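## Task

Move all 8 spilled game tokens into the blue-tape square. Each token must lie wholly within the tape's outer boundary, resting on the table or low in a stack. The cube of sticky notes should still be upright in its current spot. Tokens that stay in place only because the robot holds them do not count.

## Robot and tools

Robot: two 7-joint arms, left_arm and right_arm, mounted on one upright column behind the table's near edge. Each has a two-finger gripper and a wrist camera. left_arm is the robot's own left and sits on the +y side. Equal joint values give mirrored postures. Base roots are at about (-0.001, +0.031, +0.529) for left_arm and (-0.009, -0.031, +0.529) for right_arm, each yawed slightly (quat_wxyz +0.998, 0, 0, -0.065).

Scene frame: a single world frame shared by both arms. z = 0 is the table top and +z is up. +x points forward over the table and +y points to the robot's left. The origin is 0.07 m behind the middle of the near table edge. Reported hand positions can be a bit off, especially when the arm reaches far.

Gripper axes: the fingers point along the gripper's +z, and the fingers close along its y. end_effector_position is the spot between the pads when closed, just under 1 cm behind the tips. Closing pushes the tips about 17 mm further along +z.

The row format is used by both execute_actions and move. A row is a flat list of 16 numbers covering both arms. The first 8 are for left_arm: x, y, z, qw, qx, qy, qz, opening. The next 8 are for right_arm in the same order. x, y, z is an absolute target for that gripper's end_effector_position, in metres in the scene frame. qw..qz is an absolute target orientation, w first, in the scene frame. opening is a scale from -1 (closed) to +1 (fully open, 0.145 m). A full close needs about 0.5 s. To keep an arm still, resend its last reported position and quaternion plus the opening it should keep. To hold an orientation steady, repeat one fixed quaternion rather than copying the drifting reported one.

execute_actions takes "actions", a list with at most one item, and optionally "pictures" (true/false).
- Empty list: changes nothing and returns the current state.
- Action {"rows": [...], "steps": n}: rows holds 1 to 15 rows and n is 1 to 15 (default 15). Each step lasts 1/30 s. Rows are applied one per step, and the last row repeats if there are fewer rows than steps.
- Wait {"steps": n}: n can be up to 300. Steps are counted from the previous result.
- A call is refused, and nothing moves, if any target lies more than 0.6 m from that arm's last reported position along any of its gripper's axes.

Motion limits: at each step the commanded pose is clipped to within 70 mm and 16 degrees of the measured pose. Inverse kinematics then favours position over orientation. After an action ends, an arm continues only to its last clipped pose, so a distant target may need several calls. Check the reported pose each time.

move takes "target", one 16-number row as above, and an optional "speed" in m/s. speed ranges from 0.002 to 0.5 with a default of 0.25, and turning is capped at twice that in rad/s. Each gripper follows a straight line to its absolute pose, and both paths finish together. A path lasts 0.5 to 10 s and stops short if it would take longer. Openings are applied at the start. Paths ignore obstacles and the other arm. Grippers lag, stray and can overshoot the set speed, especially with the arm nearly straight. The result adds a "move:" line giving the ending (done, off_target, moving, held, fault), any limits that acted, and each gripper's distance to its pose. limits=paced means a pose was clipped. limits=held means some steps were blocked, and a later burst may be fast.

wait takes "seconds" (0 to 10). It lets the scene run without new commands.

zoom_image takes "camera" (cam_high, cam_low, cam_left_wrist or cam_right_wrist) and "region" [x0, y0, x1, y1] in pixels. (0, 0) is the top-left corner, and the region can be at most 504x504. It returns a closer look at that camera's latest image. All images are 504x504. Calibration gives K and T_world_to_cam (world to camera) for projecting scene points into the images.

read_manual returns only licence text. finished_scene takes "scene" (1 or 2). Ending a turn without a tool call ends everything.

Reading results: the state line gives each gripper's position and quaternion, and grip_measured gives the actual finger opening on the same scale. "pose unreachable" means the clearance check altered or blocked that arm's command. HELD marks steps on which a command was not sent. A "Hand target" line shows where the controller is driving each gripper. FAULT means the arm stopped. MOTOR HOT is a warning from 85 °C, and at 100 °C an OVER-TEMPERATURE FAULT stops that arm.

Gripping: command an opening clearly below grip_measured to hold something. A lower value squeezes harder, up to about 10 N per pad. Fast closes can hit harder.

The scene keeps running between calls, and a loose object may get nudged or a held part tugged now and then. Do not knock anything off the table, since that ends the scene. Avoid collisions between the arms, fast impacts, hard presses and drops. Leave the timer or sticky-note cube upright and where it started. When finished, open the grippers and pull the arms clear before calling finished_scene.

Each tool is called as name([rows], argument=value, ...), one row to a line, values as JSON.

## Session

execute_actions(actions=[])

Scene clock: 0.00 s of 5100.00 s.
left_arm: end_effector_position=(+0.0888, +0.4580, +0.1633) grip_measured=+1.00 end_effector_quat_wxyz=(+0.149, -0.559, +0.815, +0.017) | right_arm: end_effector_position=(+0.1456, -0.4880, +0.3814) grip_measured=+1.00 end_effector_quat_wxyz=(-0.009, +0.813, +0.577, +0.077)
Joint positions: left_arm=[-0.027  1.564 -1.538  1.305 -0.213  0.011 -0.196  0.145] | right_arm=[-0.654  1.647  0.619  0.995  0.214 -0.325  1.546  0.145]
Joint velocities: left_arm=[-0.011 -0.033 -0.022  0.012  0.007 -0.081  0.022  0.   ] | right_arm=[-0.011 -0.033 -0.012  0.022  0.022 -0.081  0.022 -0.   ]
Joint torques (N m, as the arm reports them, + toward a larger angle): no reading
Motor temperatures (°C, as the motors report them): left_arm=[26 24 22 25 21 22 23] | right_arm=[22 26 24 24 22 24 24]
Hand target (left_arm): +0.089, +0.458, +0.163; +0.149, -0.559, +0.815, +0.017
Hand target (right_arm): +0.146, -0.488, +0.381; -0.009, +0.813, +0.577, +0.077
camera_calibration (this result's frames):
cam_left_wrist: T_world_to_cam=[[-0.955785, 0.249322, 0.155926, -0.0561524], [0.293313, 0.846183, 0.444907, -0.468452], [-0.0210167, 0.470971, -0.881898, -0.0135193], [0, 0, 0, 1]] pos_world=[0.0834493, 0.416763, 0.205251]
cam_right_wrist: T_world_to_cam=[[0.912186, -0.250822, -0.324045, -0.126506], [-0.253621, -0.966695, 0.0343134, -0.435886], [-0.321859, 0.0508844, -0.945419, 0.486289], [0, 0, 0, 1]] pos_world=[0.161364, -0.477843, 0.43371]

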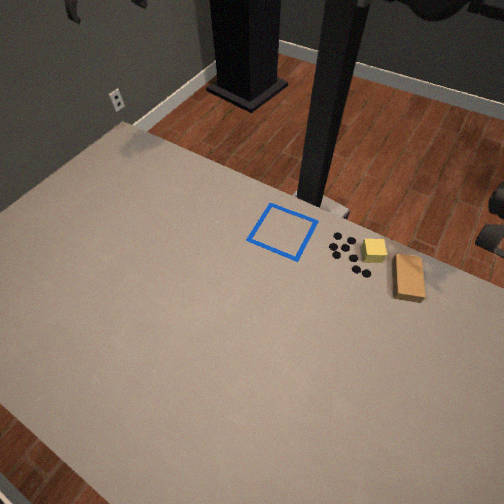

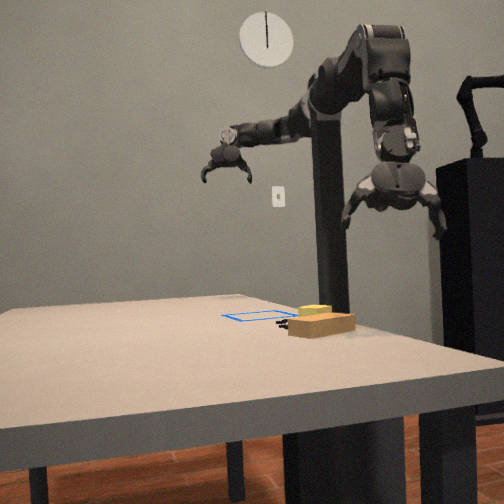

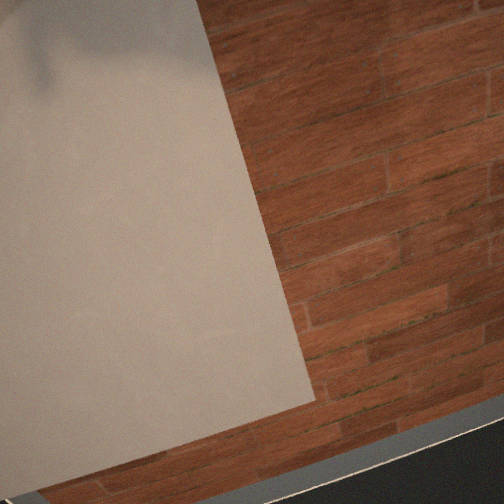

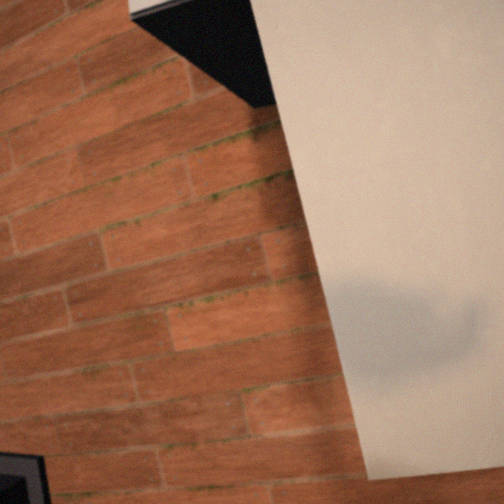

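zoom_image(camera="cam_high", region=[320, 220, 440, 310])

zoom_image(camera="cam_high", region=[235, 190, 355, 280])

zoom_image(camera="cam_low", region=[210, 285, 370, 350])

Region (320, 220, 440, 310) of cam_high's 504x504 image, scaled by 4.200, with more detail than that image has; it fills the top 378 rows of this view, and the rest is white.

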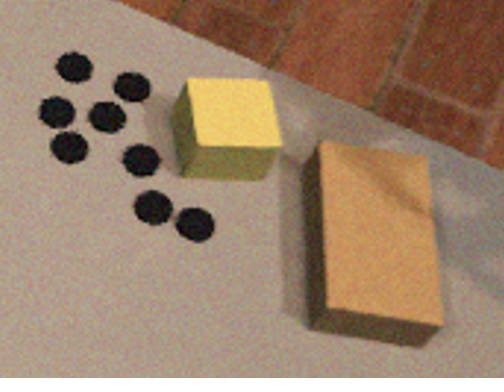

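Region (235, 190, 355, 280) of cam_high's 504x504 image, scaled by 4.200, with more detail than that image has; it fills the top 378 rows of this view, and the rest is white.

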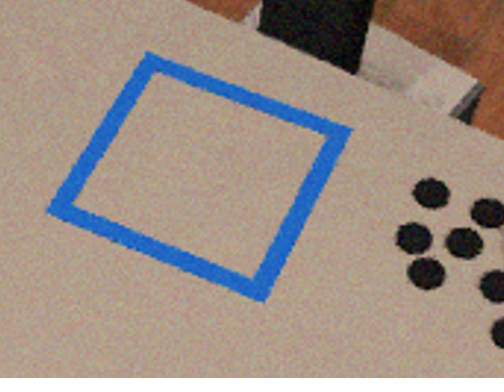

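Region (210, 285, 370, 350) of cam_low's 504x504 image, scaled by 3.150, with more detail than that image has; it fills the top 205 rows of this view, and the rest is white.

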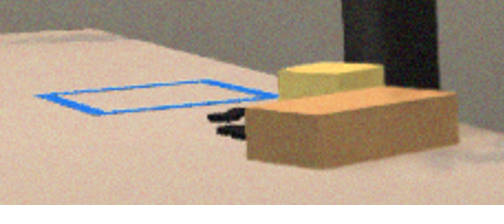

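zoom_image(camera="cam_high", region=[328, 228, 392, 284])

Region (328, 228, 392, 284) of cam_high's 504x504 image, scaled by 7.875, with more detail than that image has; it fills the top 441 rows of this view, and the rest is white.

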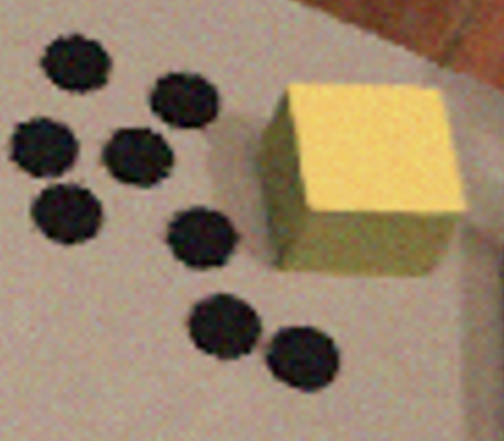

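move(target=[0.228, 0.1868, 0.065, 0.1908, 0.9816, 0.0, 0.0, 1, 0.05, -0.28, 0.10, 0.0, 0.815, 0.579, 0.0, 1], speed=0.33)

Scene clock: 123.47 s of 5100.00 s.
left_arm: end_effector_position=(+0.2333, +0.1804, +0.0700) grip_measured=+1.00 end_effector_quat_wxyz=(+0.205, +0.979, -0.015, +0.005) | right_arm: end_effector_position=(+0.0512, -0.2753, +0.1013) grip_measured=+1.00 end_effector_quat_wxyz=(-0.004, +0.815, +0.580, -0.004)
Joint positions: left_arm=[ 0.282  0.688 -0.871  0.921  1.282  0.785  0.182  0.145] | right_arm=[-0.531  0.662 -0.11   1.613 -0.797  0.284  0.996  0.145]
Joint velocities: left_arm=[-0.033 -0.011  0.012 -0.012 -0.037 -0.022 -0.037 -0.   ] | right_arm=[ 0.077 -0.055 -0.017  0.002  0.007  0.022  0.022 -0.   ]
Joint torques (N m, as the arm reports them, + toward a larger angle): left_arm=[ 4.09  3.62  2.29  1.46  0.35  0.08 -0.02] | right_arm=[ 0.48  3.53  2.03  2.52  0.04  0.02 -0.08]
Motor temperatures (°C, as the motors report them): left_arm=[25 31 22 25 21 22 23] | right_arm=[23 30 25 24 22 24 24]
Hand target (left_arm): +0.233, +0.182, +0.069; +0.201, +0.979, -0.013, +0.004
Hand target (right_arm): +0.052, -0.276, +0.101; -0.001, +0.816, +0.579, -0.003
Off the commanded pose (left_arm): 0.010 m, 2 deg.
Off the commanded pose (right_arm): 0.005 m, 1 deg.
joint sent to its limit (left arm) — the command would take joint 6 (wrist pitch) past its upper limit, so that joint was sent only as far as its limit.
After step 90, 117.00 s passed at rest.
move: off_target (left_arm, right_arm)
camera_calibration (this result's frames):
cam_left_wrist: T_world_to_cam=[[0.0177651, -0.742916, 0.669148, 0.0816779], [-0.980762, 0.117174, 0.156129, 0.214543], [-0.194398, -0.659049, -0.726542, 0.271404], [0, 0, 0, 1]] pos_world=[0.261725, 0.21441, 0.109036]
cam_right_wrist: T_world_to_cam=[[0.867296, -0.284347, -0.408589, -0.0761487], [-0.237236, -0.957695, 0.162911, -0.255975], [-0.437627, -0.0443598, -0.898062, 0.155103], [0, 0, 0, 1]] pos_world=[0.0731943, -0.259918, 0.14988]

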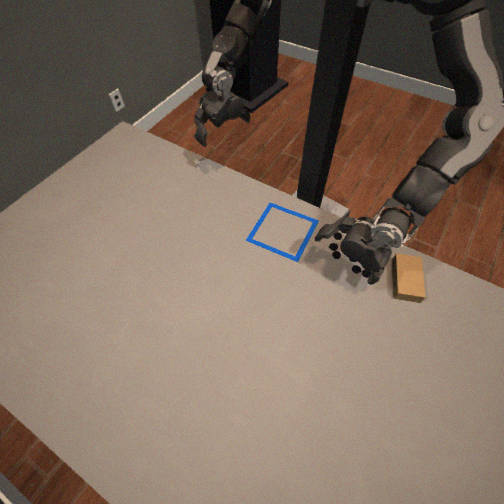

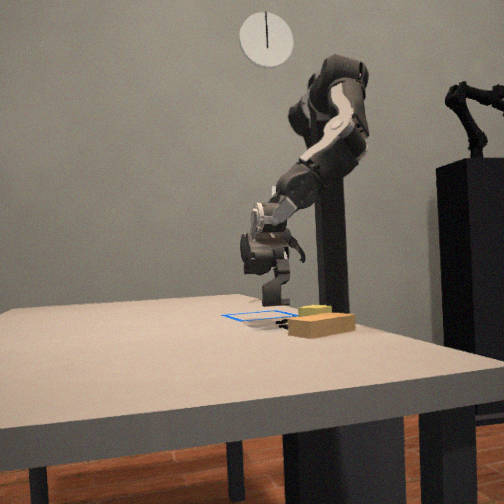

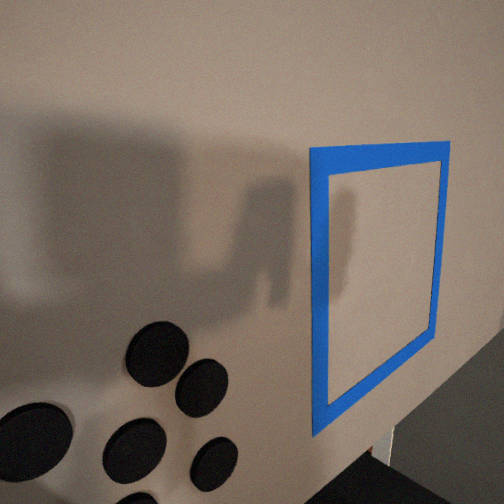

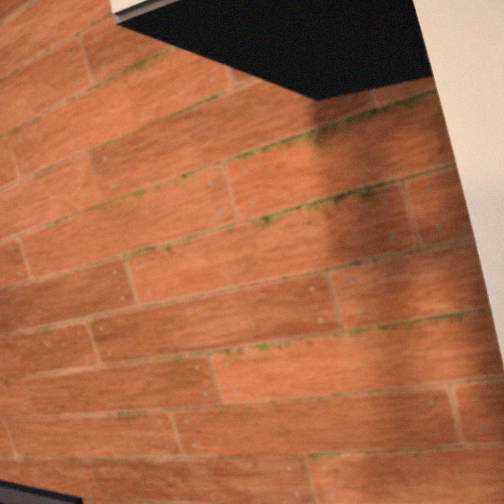

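move(target=[0.228, 0.1880, 0.032, 0.1908, 0.9816, 0.0, 0.0, 1, 0.052, -0.276, 0.101, -0.001, 0.816, 0.579, -0.003, 1], speed=0.08)

zoom_image(camera="cam_high", region=[325, 225, 405, 300])

zoom_image(camera="cam_low", region=[235, 280, 335, 345])

Scene clock: 127.83 s of 5100.00 s.
left_arm: end_effector_position=(+0.2303, +0.1889, +0.0321) grip_measured=+1.00 end_effector_quat_wxyz=(+0.189, +0.982, +0.002, +0.002) | right_arm: end_effector_position=(+0.0512, -0.2751, +0.1012) grip_measured=+1.00 end_effector_quat_wxyz=(-0.004, +0.815, +0.580, -0.004)
Joint positions: left_arm=[ 0.366  0.538 -0.973  0.563  1.193  0.669  0.342  0.145] | right_arm=[-0.531  0.661 -0.11   1.613 -0.799  0.284  0.996  0.145]
Joint velocities: left_arm=[-0.077 -0.033 -0.002 -0.022 -0.022  0.022 -0.022 -0.   ] | right_arm=[-0.033 -0.033 -0.022 -0.002 -0.037 -0.007  0.007  0.   ]
Joint torques (N m, as the arm reports them, + toward a larger angle): left_arm=[ 4.29  3.05  1.16  0.84  0.2  -0.05  0.37] | right_arm=[ 0.4   3.46  2.09  2.66  0.01  0.02 -0.09]
Motor temperatures (°C, as the motors report them): left_arm=[26 30 22 25 21 22 23] | right_arm=[23 29 25 24 22 24 24]
Hand target (left_arm): +0.230, +0.188, +0.032; +0.190, +0.982, +0.001, +0.002
Hand target (right_arm): +0.052, -0.276, +0.101; -0.001, +0.816, +0.579, -0.003
Off the commanded pose (left_arm): 0.002 m, 0 deg.
Off the commanded pose (right_arm): 0.001 m, 0 deg.
After step 90, 0.53 s passed at rest.
move: done
camera_calibration (this result's frames):
cam_left_wrist: T_world_to_cam=[[0.0494991, -0.762992, 0.64451, 0.110612], [-0.98172, 0.0815714, 0.171964, 0.223024], [-0.183781, -0.641241, -0.745007, 0.243668], [0, 0, 0, 1]] pos_world=[0.258254, 0.222454, 0.0718912]
cam_right_wrist: T_world_to_cam=[[0.867415, -0.284273, -0.408386, -0.0761407], [-0.237035, -0.957699, 0.16318, -0.255844], [-0.437498, -0.0447429, -0.898105, 0.154898], [0, 0, 0, 1]] pos_world=[0.0731691, -0.259736, 0.149769]

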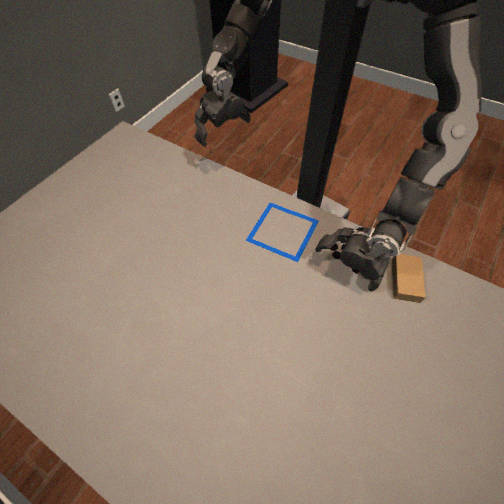

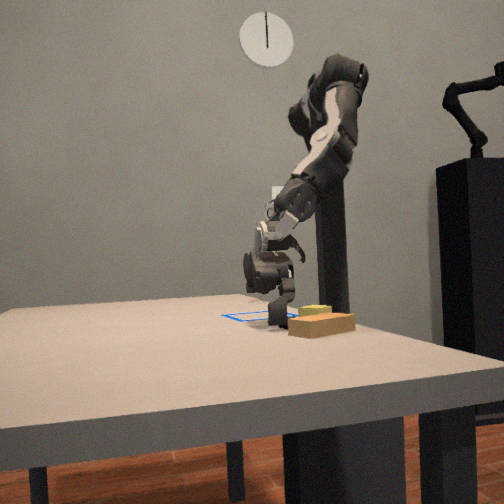

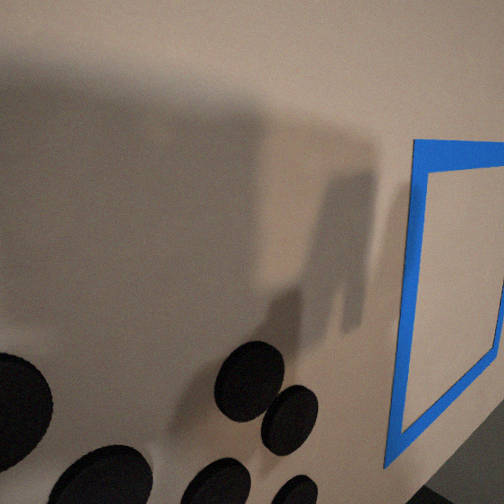

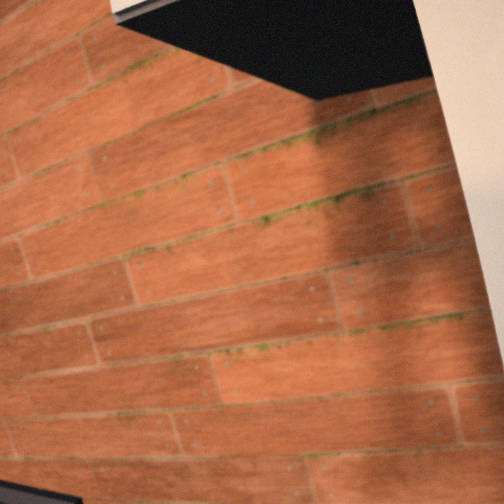

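Region (325, 225, 405, 300) of cam_high's 504x504 image, scaled by 6.300, with more detail than that image has; it fills the top 472 rows of this view, and the rest is white.

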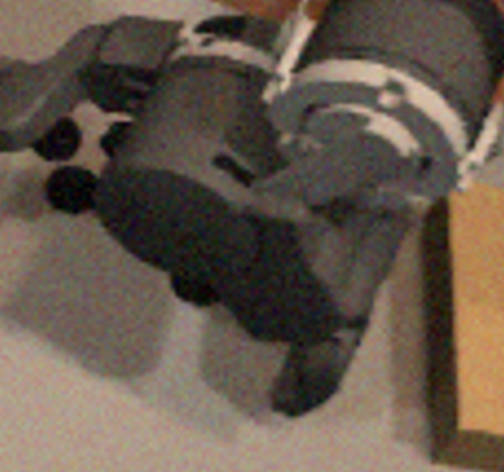

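Region (235, 280, 335, 345) of cam_low's 504x504 image, scaled by 5.040, with more detail than that image has; it fills the top 328 rows of this view, and the rest is white.

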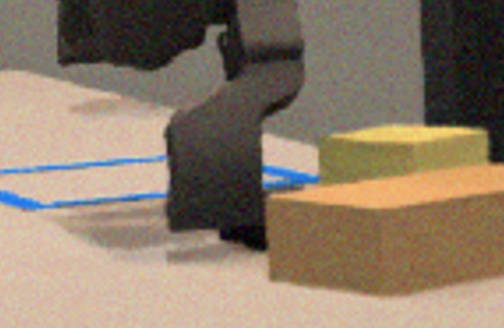

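move(target=[0.2225, 0.1860, 0.0225, 0.1908, 0.9816, 0.0, 0.0, 1, 0.052, -0.276, 0.101, -0.001, 0.816, 0.579, -0.003, 1], speed=0.03)

zoom_image(camera="cam_low", region=[255, 300, 305, 340])

Scene clock: 147.60 s of 5100.00 s.
left_arm: end_effector_position=(+0.2231, +0.1874, +0.0226) grip_measured=+1.00 end_effector_quat_wxyz=(+0.189, +0.982, +0.002, +0.000) | right_arm: end_effector_position=(+0.0512, -0.2751, +0.1012) grip_measured=+1.00 end_effector_quat_wxyz=(-0.004, +0.815, +0.580, -0.004)
Joint positions: left_arm=[ 0.366  0.499 -0.99   0.489  1.176  0.632  0.378  0.145] | right_arm=[-0.531  0.661 -0.11   1.613 -0.799  0.284  0.996  0.145]
Joint velocities: left_arm=[-0.011 -0.011 -0.007  0.017  0.022  0.007 -0.007 -0.   ] | right_arm=[-0.011  0.011  0.007 -0.002  0.037 -0.037  0.007 -0.   ]
Joint torques (N m, as the arm reports them, + toward a larger angle): left_arm=[ 4.14  2.66  0.9   0.78  0.19 -0.07  0.37] | right_arm=[ 0.39  3.44  2.11  2.62  0.    0.01 -0.09]
Motor temperatures (°C, as the motors report them): left_arm=[26 28 22 25 21 22 23] | right_arm=[22 28 25 24 22 24 24]
Hand target (left_arm): +0.223, +0.186, +0.022; +0.191, +0.982, +0.000, +0.000
Hand target (right_arm): +0.052, -0.276, +0.101; -0.001, +0.816, +0.579, -0.003
Off the commanded pose (left_arm): 0.002 m, 0 deg.
Off the commanded pose (right_arm): 0.001 m, 0 deg.
After step 90, 16.07 s passed at rest.
move: done
camera_calibration (this result's frames):
cam_left_wrist: T_world_to_cam=[[0.0519005, -0.763309, 0.643945, 0.115521], [-0.98102, 0.0816643, 0.17587, 0.217461], [-0.18683, -0.640851, -0.744584, 0.234917], [0, 0, 0, 1]] pos_world=[0.251228, 0.220966, 0.0622813]
cam_right_wrist: T_world_to_cam=[[0.867415, -0.284273, -0.408386, -0.0761407], [-0.237035, -0.957699, 0.16318, -0.255844], [-0.437498, -0.0447429, -0.898105, 0.154898], [0, 0, 0, 1]] pos_world=[0.0731691, -0.259736, 0.149769]

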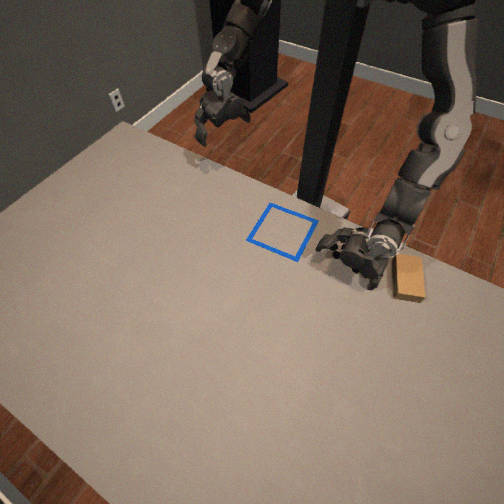

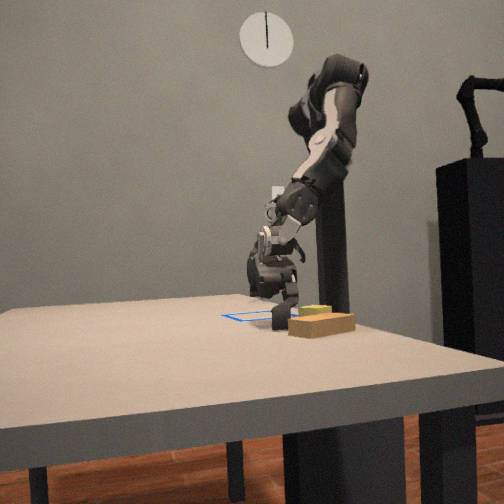

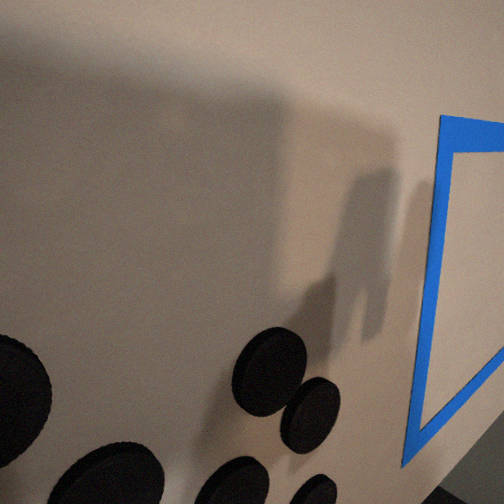

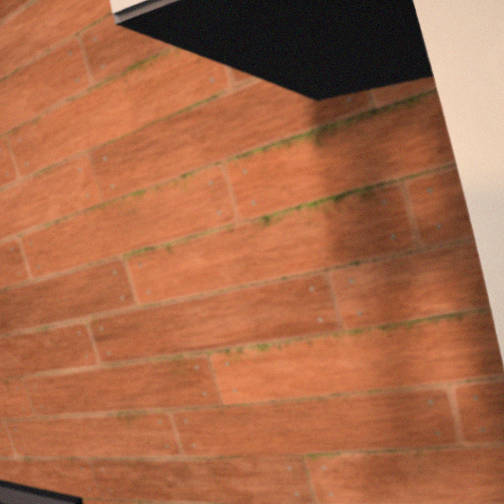

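Region (255, 300, 305, 340) of cam_low's 504x504 image, scaled by 10.080, with more detail than that image has; it fills the top 403 rows of this view, and the rest is white.

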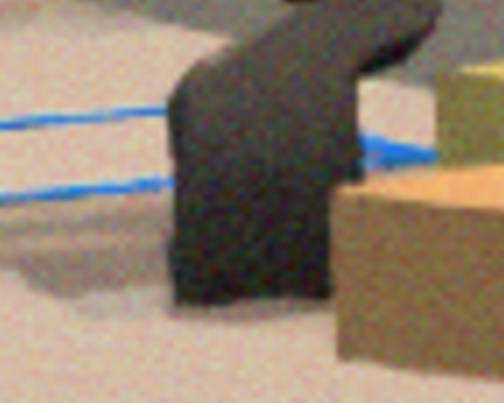

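move(target=[0.2225, 0.1850, 0.0203, 0.1908, 0.9816, 0.0, 0.0, 1, 0.052, -0.276, 0.101, -0.001, 0.816, 0.579, -0.003, 1], speed=0.02)

zoom_image(camera="cam_low", region=[255, 300, 305, 340])

Scene clock: 154.07 s of 5100.00 s.
left_arm: end_effector_position=(+0.2222, +0.1871, +0.0203) grip_measured=+1.00 end_effector_quat_wxyz=(+0.188, +0.982, +0.002, -0.001) | right_arm: end_effector_position=(+0.0512, -0.2751, +0.1012) grip_measured=+1.00 end_effector_quat_wxyz=(-0.004, +0.815, +0.580, -0.004)
Joint positions: left_arm=[ 0.371  0.484 -0.994  0.46   1.166  0.624  0.391  0.145] | right_arm=[-0.531  0.661 -0.11   1.613 -0.799  0.284  0.996  0.145]
Joint velocities: left_arm=[ 0.033 -0.011  0.002 -0.007 -0.007 -0.037 -0.022  0.   ] | right_arm=[ 0.033 -0.033 -0.002  0.007 -0.081 -0.007 -0.022  0.   ]
Joint torques (N m, as the arm reports them, + toward a larger angle): left_arm=[ 4.49  2.38  0.86  0.72  0.2  -0.06  0.4 ] | right_arm=[ 0.41  3.43  2.12  2.65  0.    0.   -0.09]
Motor temperatures (°C, as the motors report them): left_arm=[26 28 22 25 21 22 23] | right_arm=[22 28 25 24 22 24 24]
Hand target (left_arm): +0.223, +0.185, +0.020; +0.191, +0.982, -0.000, +0.000
Hand target (right_arm): +0.052, -0.276, +0.101; -0.001, +0.816, +0.579, -0.003
Off the commanded pose (left_arm): 0.002 m, 0 deg.
Off the commanded pose (right_arm): 0.001 m, 0 deg.
After step 90, 2.77 s passed at rest.
move: done
camera_calibration (this result's frames):
cam_left_wrist: T_world_to_cam=[[0.0524837, -0.764361, 0.642649, 0.116943], [-0.980595, 0.0822764, 0.177942, 0.216686], [-0.188887, -0.639517, -0.745211, 0.233005], [0, 0, 0, 1]] pos_world=[0.250356, 0.220569, 0.0599274]
cam_right_wrist: T_world_to_cam=[[0.867415, -0.284273, -0.408386, -0.0761407], [-0.237035, -0.957699, 0.16318, -0.255844], [-0.437498, -0.0447429, -0.898105, 0.154898], [0, 0, 0, 1]] pos_world=[0.0731691, -0.259736, 0.149769]

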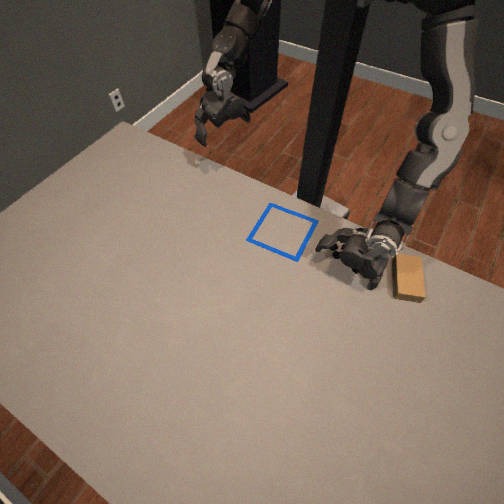

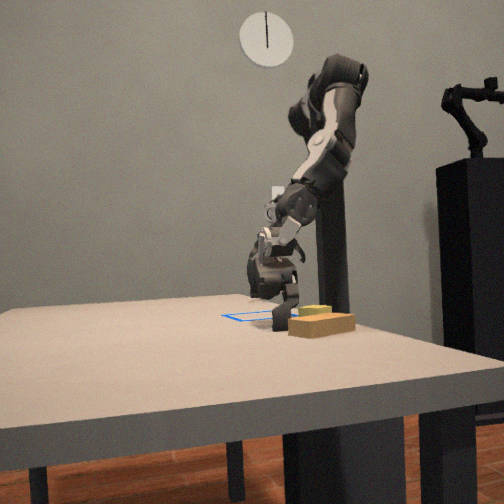

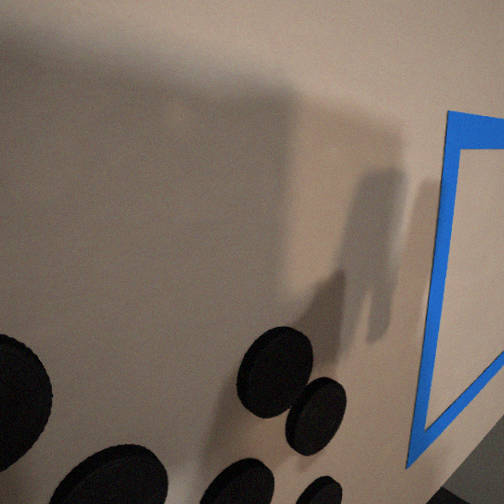

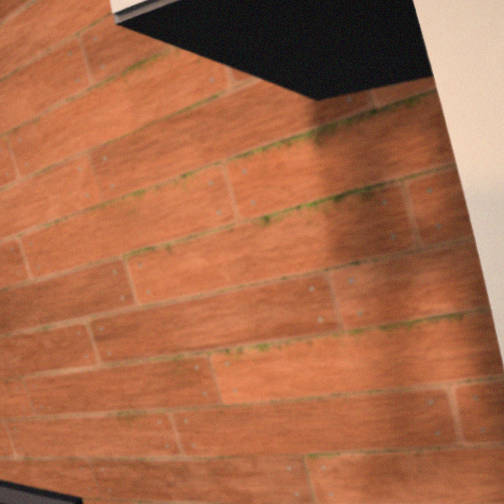

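Region (255, 300, 305, 340) of cam_low's 504x504 image, scaled by 10.080, with more detail than that image has; it fills the top 403 rows of this view, and the rest is white.

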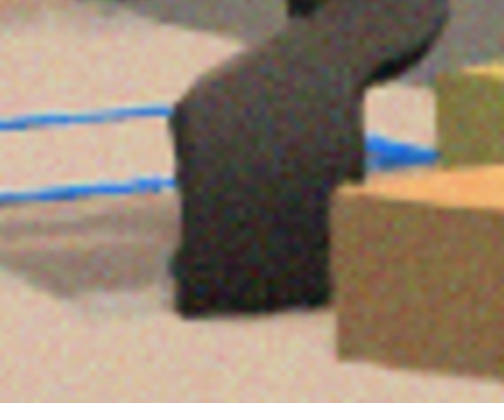

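move(target=[0.2225, 0.1000, 0.0209, 0.1908, 0.9816, 0.0, 0.0, 1, 0.052, -0.276, 0.101, -0.001, 0.816, 0.579, -0.003, 1], speed=0.07)

zoom_image(camera="cam_low", region=[245, 295, 305, 340])

zoom_image(camera="cam_high", region=[300, 215, 400, 295])

Scene clock: 166.80 s of 5100.00 s.
left_arm: end_effector_position=(+0.2234, +0.0984, +0.0226) grip_measured=+1.00 end_effector_quat_wxyz=(+0.194, +0.981, -0.002, +0.002) | right_arm: end_effector_position=(+0.0512, -0.2751, +0.1012) grip_measured=+1.00 end_effector_quat_wxyz=(-0.004, +0.815, +0.580, -0.004)
Joint positions: left_arm=[ 0.325  0.345 -0.898  0.657  1.245  0.668  0.051  0.145] | right_arm=[-0.531  0.661 -0.11   1.613 -0.799  0.284  0.996  0.145]
Joint velocities: left_arm=[ 0.011  0.055 -0.022 -0.002 -0.037  0.022 -0.066  0.   ] | right_arm=[-0.011 -0.055  0.002  0.042 -0.051  0.007 -0.066 -0.   ]
Joint torques (N m, as the arm reports them, + toward a larger angle): left_arm=[ 3.54  1.47  1.67  2.25  0.31  0.08 -0.03] | right_arm=[ 0.39  3.46  2.1   2.63  0.01  0.   -0.1 ]
Motor temperatures (°C, as the motors report them): left_arm=[26 28 22 25 21 22 23] | right_arm=[22 28 24 24 22 24 24]
Hand target (left_arm): +0.222, +0.100, +0.022; +0.191, +0.982, -0.001, -0.001
Hand target (right_arm): +0.052, -0.276, +0.101; -0.001, +0.816, +0.579, -0.003
Off the commanded pose (left_arm): 0.003 m, 1 deg.
Off the commanded pose (right_arm): 0.001 m, 0 deg.
After step 90, 8.20 s passed at rest.
move: done
camera_calibration (this result's frames):
cam_left_wrist: T_world_to_cam=[[0.0430451, -0.75619, 0.652935, 0.0486078], [-0.981285, 0.0907746, 0.169821, 0.224289], [-0.187687, -0.648025, -0.738131, 0.178683], [0, 0, 0, 1]] pos_world=[0.251536, 0.132188, 0.0620647]
cam_right_wrist: T_world_to_cam=[[0.867415, -0.284273, -0.408386, -0.0761407], [-0.237035, -0.957699, 0.16318, -0.255844], [-0.437498, -0.0447429, -0.898105, 0.154898], [0, 0, 0, 1]] pos_world=[0.0731691, -0.259736, 0.149769]

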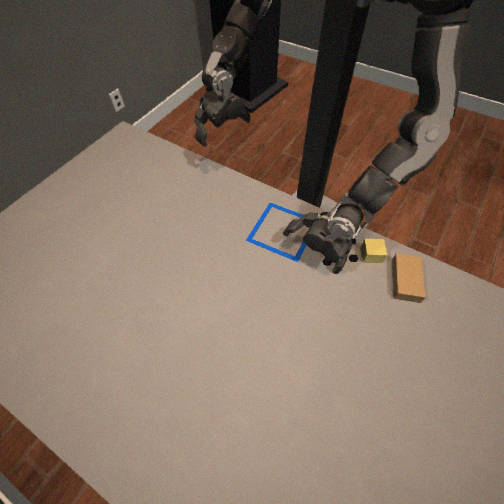

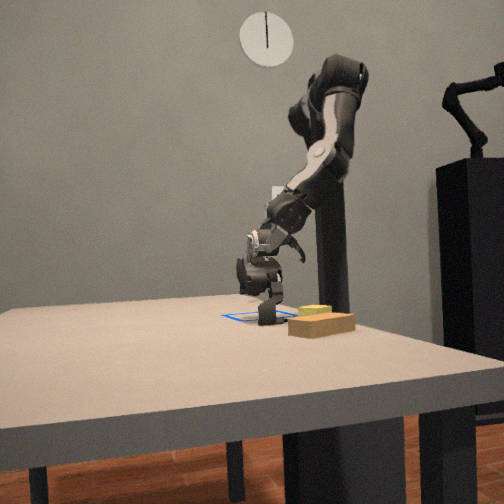

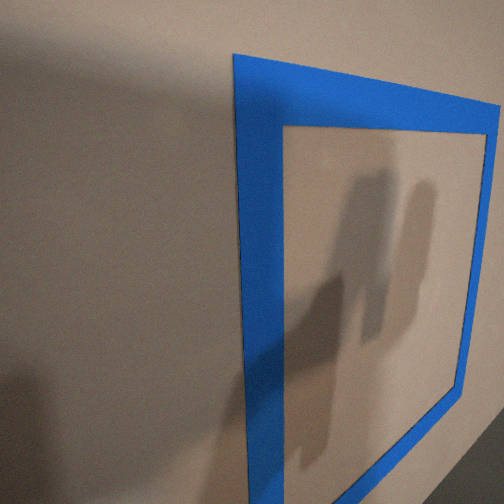

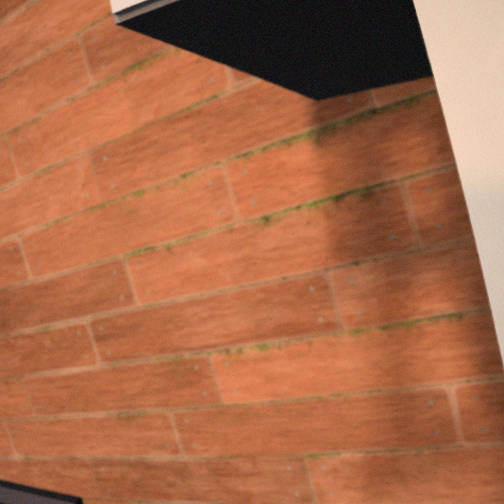

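Region (245, 295, 305, 340) of cam_low's 504x504 image, scaled by 8.400, with more detail than that image has; it fills the top 378 rows of this view, and the rest is white.

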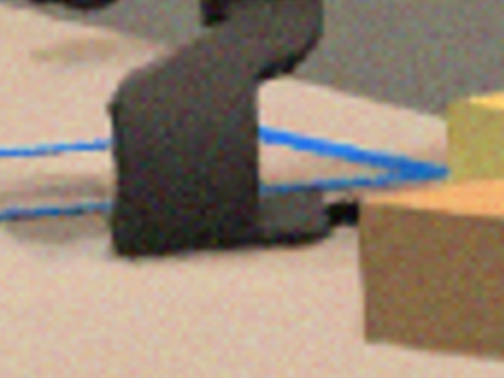

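Region (300, 215, 400, 295) of cam_high's 504x504 image, scaled by 5.040, with more detail than that image has; it fills the top 403 rows of this view, and the rest is white.

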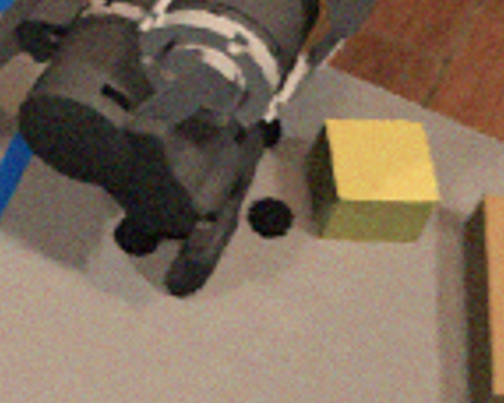

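move(target=[0.2225, 0.0160, 0.0245, 0.1908, 0.9816, 0.0, 0.0, 1, 0.052, -0.276, 0.101, -0.001, 0.816, 0.579, -0.003, 1], speed=0.07)

zoom_image(camera="cam_low", region=[230, 290, 300, 335])

zoom_image(camera="cam_high", region=[270, 200, 380, 290])

Scene clock: 179.63 s of 5100.00 s.
left_arm: end_effector_position=(+0.2221, +0.0145, +0.0258) grip_measured=+1.00 end_effector_quat_wxyz=(+0.194, +0.981, -0.002, -0.000) | right_arm: end_effector_position=(+0.0512, -0.2751, +0.1012) grip_measured=+1.00 end_effector_quat_wxyz=(-0.004, +0.814, +0.580, -0.004)
Joint positions: left_arm=[ 0.358  0.111 -0.858  0.601  1.258  0.647 -0.152  0.145] | right_arm=[-0.531  0.661 -0.11   1.613 -0.799  0.284  0.996  0.145]
Joint velocities: left_arm=[ 0.055 -0.011 -0.002 -0.012  0.007 -0.11   0.022  0.   ] | right_arm=[-0.099  0.033  0.012 -0.002 -0.022  0.037  0.051 -0.   ]
Joint torques (N m, as the arm reports them, + toward a larger angle): left_arm=[ 4.91 -0.58  1.34  2.3   0.25 -0.05 -0.01] | right_arm=[ 0.38  3.48  2.14  2.64  0.01  0.02 -0.1 ]
Motor temperatures (°C, as the motors report them): left_arm=[26 27 22 25 21 22 23] | right_arm=[22 28 24 24 22 24 24]
Hand target (left_arm): +0.223, +0.016, +0.025; +0.191, +0.982, -0.000, +0.001
Hand target (right_arm): +0.052, -0.276, +0.101; -0.001, +0.815, +0.579, -0.003
Off the commanded pose (left_arm): 0.002 m, 0 deg.
Off the commanded pose (right_arm): 0.001 m, 0 deg.
After step 90, 8.27 s passed at rest.
move: done
camera_calibration (this result's frames):
cam_left_wrist: T_world_to_cam=[[0.0449366, -0.755968, 0.653065, -0.017248], [-0.980427, 0.0920649, 0.174033, 0.229791], [-0.191688, -0.648103, -0.737034, 0.127364], [0, 0, 0, 1]] pos_world=[0.250483, 0.0483505, 0.0651444]
cam_right_wrist: T_world_to_cam=[[0.867474, -0.284229, -0.408293, -0.0761562], [-0.236841, -0.957694, 0.163489, -0.255935], [-0.437488, -0.0451218, -0.898091, 0.15479], [0, 0, 0, 1]] pos_world=[0.0731663, -0.259769, 0.149764]

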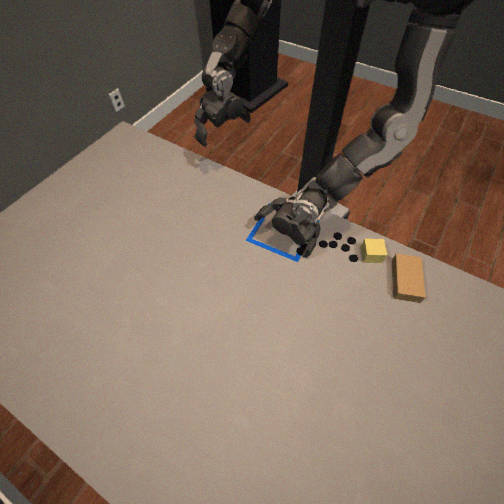

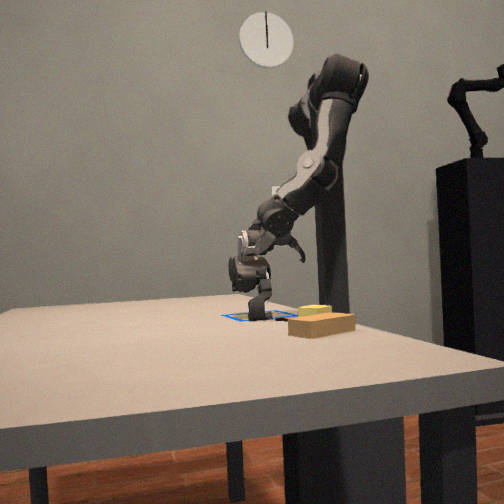

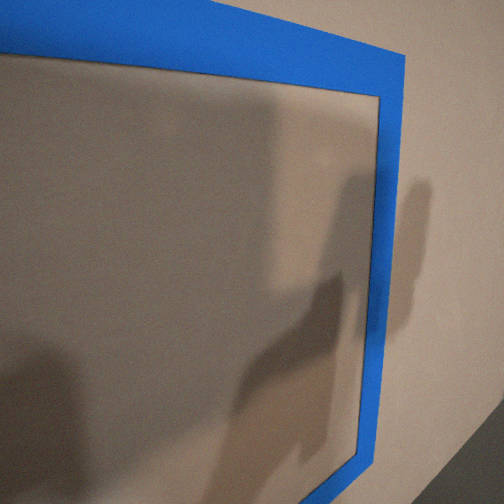

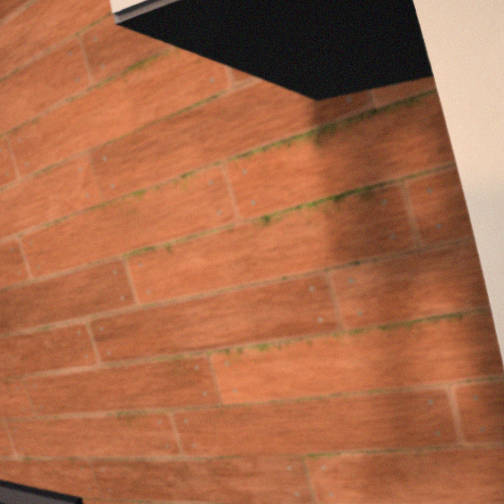

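Region (230, 290, 300, 335) of cam_low's 504x504 image, scaled by 7.200, with more detail than that image has; it fills the top 324 rows of this view, and the rest is white.

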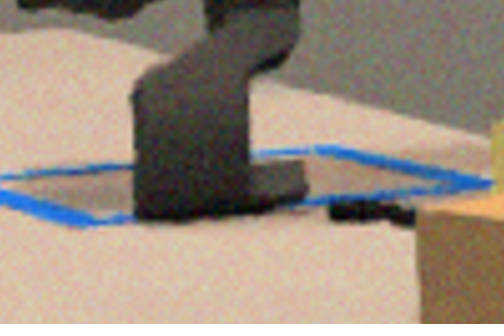

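Region (270, 200, 380, 290) of cam_high's 504x504 image, scaled by 4.582, with more detail than that image has; it fills the top 412 rows of this view, and the rest is white.

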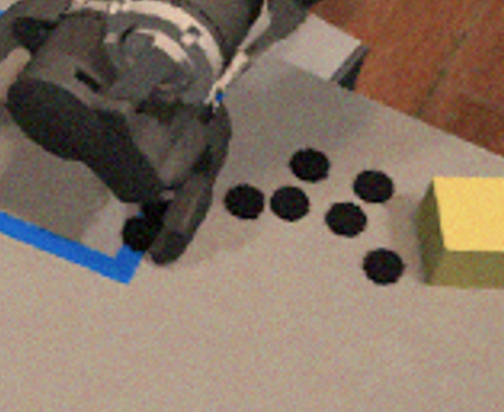

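move(target=[0.2225, 0.0145, 0.0272, 0.1908, 0.9816, 0.0, 0.0, 1, 0.052, -0.276, 0.101, -0.001, 0.816, 0.579, -0.003, 1], speed=0.02)

zoom_image(camera="cam_low", region=[240, 300, 290, 330])

Scene clock: 186.30 s of 5100.00 s.
left_arm: end_effector_position=(+0.2241, +0.0131, +0.0280) grip_measured=+1.00 end_effector_quat_wxyz=(+0.193, +0.981, -0.001, +0.003) | right_arm: end_effector_position=(+0.0512, -0.2750, +0.1011) grip_measured=+1.00 end_effector_quat_wxyz=(-0.004, +0.815, +0.580, -0.004)
Joint positions: left_arm=[ 0.356  0.112 -0.854  0.618  1.266  0.648 -0.171  0.145] | right_arm=[-0.531  0.66  -0.11   1.613 -0.799  0.284  0.996  0.145]
Joint velocities: left_arm=[-0.011  0.055 -0.017 -0.007  0.007 -0.081 -0.022 -0.   ] | right_arm=[-0.055  0.011  0.007  0.007  0.022 -0.051  0.022  0.   ]
Joint torques (N m, as the arm reports them, + toward a larger angle): left_arm=[ 3.81 -0.28  1.31  3.28  0.28  0.1  -0.05] | right_arm=[ 0.4   3.47  2.12  2.61  0.01  0.01 -0.09]
Motor temperatures (°C, as the motors report them): left_arm=[27 27 22 25 21 22 23] | right_arm=[22 28 24 24 22 24 24]
Hand target (left_arm): +0.222, +0.015, +0.027; +0.191, +0.982, -0.000, -0.000
Hand target (right_arm): +0.052, -0.276, +0.101; -0.001, +0.816, +0.579, -0.003
Off the commanded pose (left_arm): 0.002 m, 0 deg.
Off the commanded pose (right_arm): 0.001 m, 0 deg.
After step 90, 2.97 s passed at rest.
move: done
camera_calibration (this result's frames):
cam_left_wrist: T_world_to_cam=[[0.0445885, -0.75704, 0.651845, -0.0197045], [-0.981652, 0.0878892, 0.169221, 0.231938], [-0.185397, -0.64743, -0.73923, 0.127028], [0, 0, 0, 1]] pos_world=[0.252112, 0.0469399, 0.0674985]
cam_right_wrist: T_world_to_cam=[[0.867436, -0.284264, -0.408349, -0.0761328], [-0.237033, -0.957702, 0.163166, -0.255771], [-0.437459, -0.0447443, -0.898125, 0.154866], [0, 0, 0, 1]] pos_world=[0.0731617, -0.259664, 0.149733]

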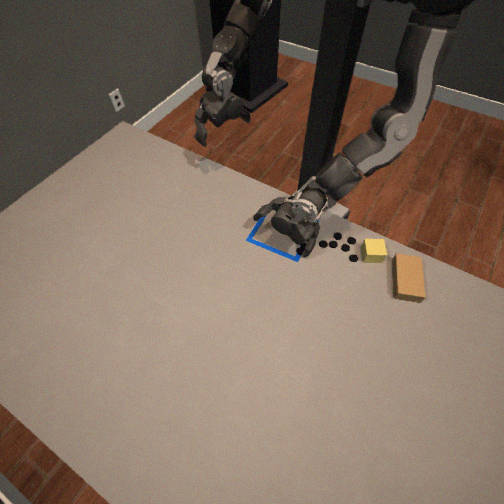

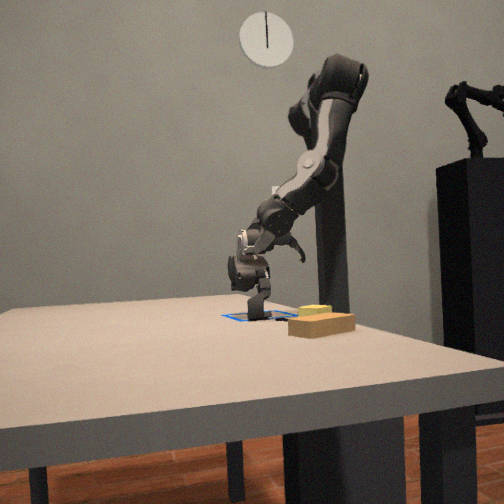

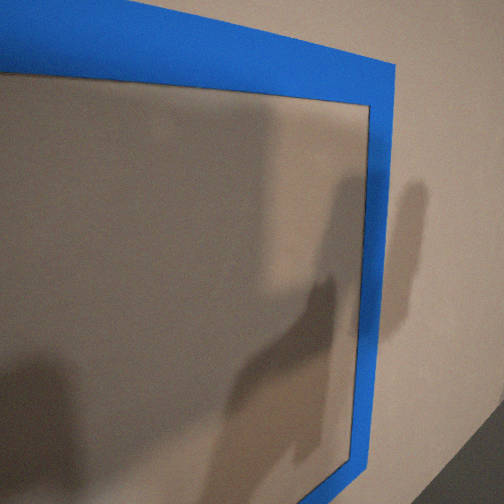

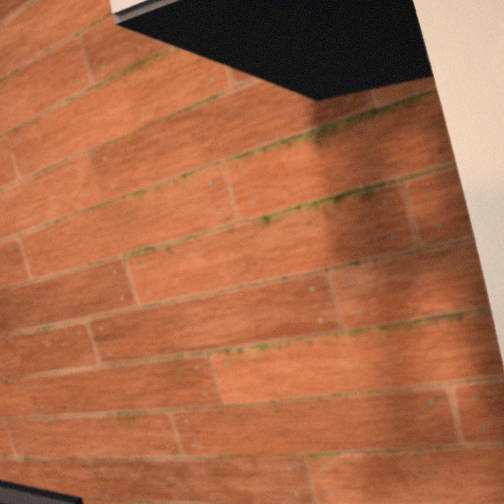

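Region (240, 300, 290, 330) of cam_low's 504x504 image, scaled by 10.080, with more detail than that image has; it fills the top 302 rows of this view, and the rest is white.

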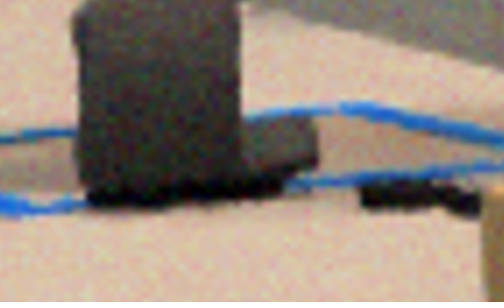

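move(target=[0.2225, -0.0170, 0.0270, 0.1908, 0.9816, 0.0, 0.0, 1, 0.052, -0.276, 0.101, -0.001, 0.816, 0.579, -0.003, 1], speed=0.04)

zoom_image(camera="cam_high", region=[260, 200, 370, 290])

zoom_image(camera="cam_low", region=[235, 298, 290, 330])

Scene clock: 195.43 s of 5100.00 s.
left_arm: end_effector_position=(+0.2226, -0.0195, +0.0284) grip_measured=+1.00 end_effector_quat_wxyz=(+0.196, +0.981, -0.000, -0.000) | right_arm: end_effector_position=(+0.0512, -0.2750, +0.1011) grip_measured=+1.00 end_effector_quat_wxyz=(-0.004, +0.815, +0.580, -0.004)
Joint positions: left_arm=[ 0.397 -0.005 -0.854  0.507  1.255  0.618 -0.188  0.145] | right_arm=[-0.531  0.66  -0.11   1.613 -0.799  0.284  0.996  0.145]
Joint velocities: left_arm=[ 0.011 -0.011 -0.032 -0.002 -0.022 -0.022 -0.051  0.   ] | right_arm=[-0.055 -0.011 -0.012  0.007 -0.022  0.007 -0.051  0.   ]
Joint torques (N m, as the arm reports them, + toward a larger angle): left_arm=[ 5.1  -1.16  0.76  2.2   0.18 -0.05 -0.02] | right_arm=[ 0.42  3.45  2.15  2.65  0.01  0.   -0.09]
Motor temperatures (°C, as the motors report them): left_arm=[27 27 22 26 21 22 23] | right_arm=[22 28 24 24 22 24 24]
Hand target (left_arm): +0.223, -0.017, +0.027; +0.191, +0.982, +0.000, +0.001
Hand target (right_arm): +0.052, -0.276, +0.101; -0.001, +0.816, +0.579, -0.003
Off the commanded pose (left_arm): 0.003 m, 1 deg.
Off the commanded pose (right_arm): 0.001 m, 0 deg.
After step 90, 5.13 s passed at rest.
move: done
camera_calibration (this result's frames):
cam_left_wrist: T_world_to_cam=[[0.0485584, -0.75367, 0.655456, -0.0455056], [-0.980606, 0.0887782, 0.174727, 0.232845], [-0.189877, -0.651229, -0.734743, 0.106696], [0, 0, 0, 1]] pos_world=[0.250798, 0.0145156, 0.0675365]
cam_right_wrist: T_world_to_cam=[[0.867436, -0.284264, -0.408349, -0.0761328], [-0.237033, -0.957702, 0.163166, -0.255771], [-0.437459, -0.0447443, -0.898125, 0.154866], [0, 0, 0, 1]] pos_world=[0.0731617, -0.259664, 0.149733]

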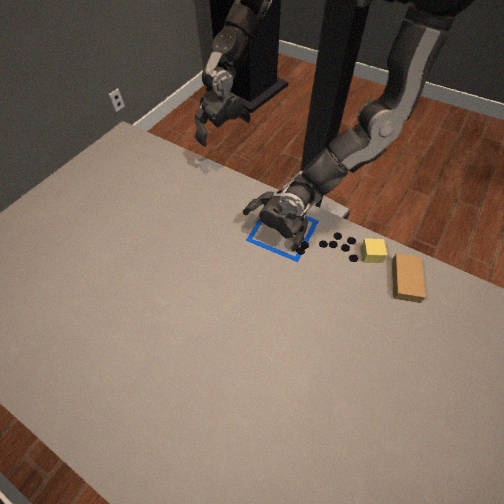

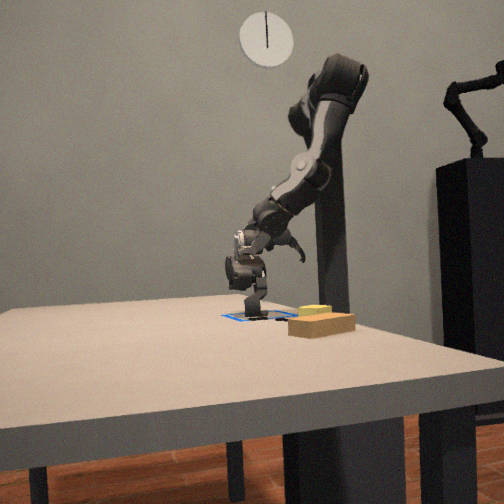

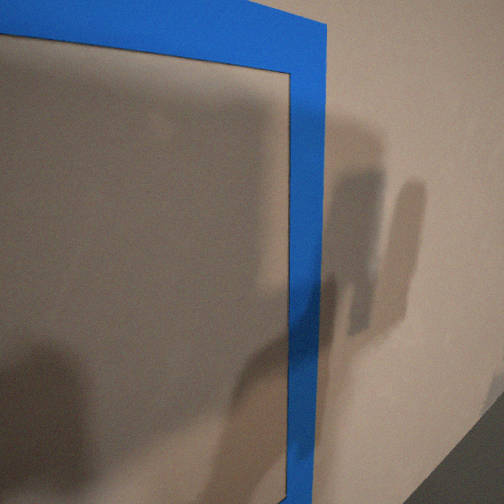

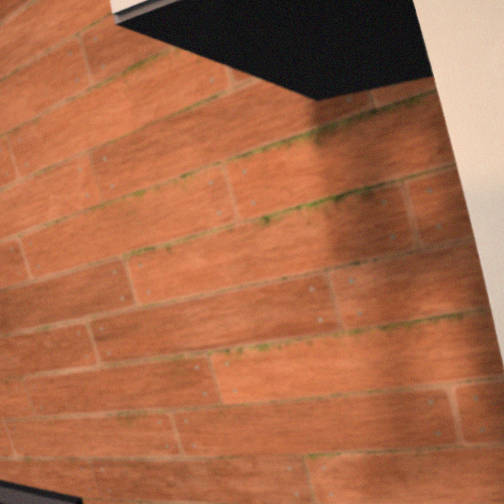

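Region (260, 200, 370, 290) of cam_high's 504x504 image, scaled by 4.582, with more detail than that image has; it fills the top 412 rows of this view, and the rest is white.

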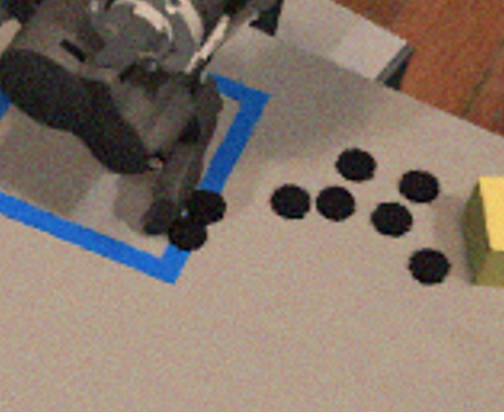

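Region (235, 298, 290, 330) of cam_low's 504x504 image, scaled by 9.164, with more detail than that image has; it fills the top 293 rows of this view, and the rest is white.

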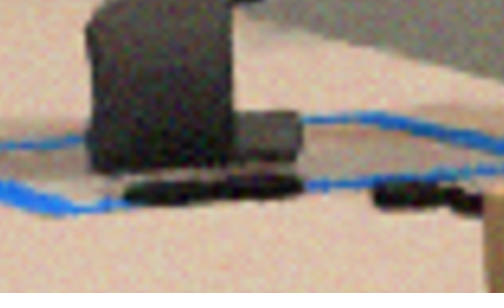

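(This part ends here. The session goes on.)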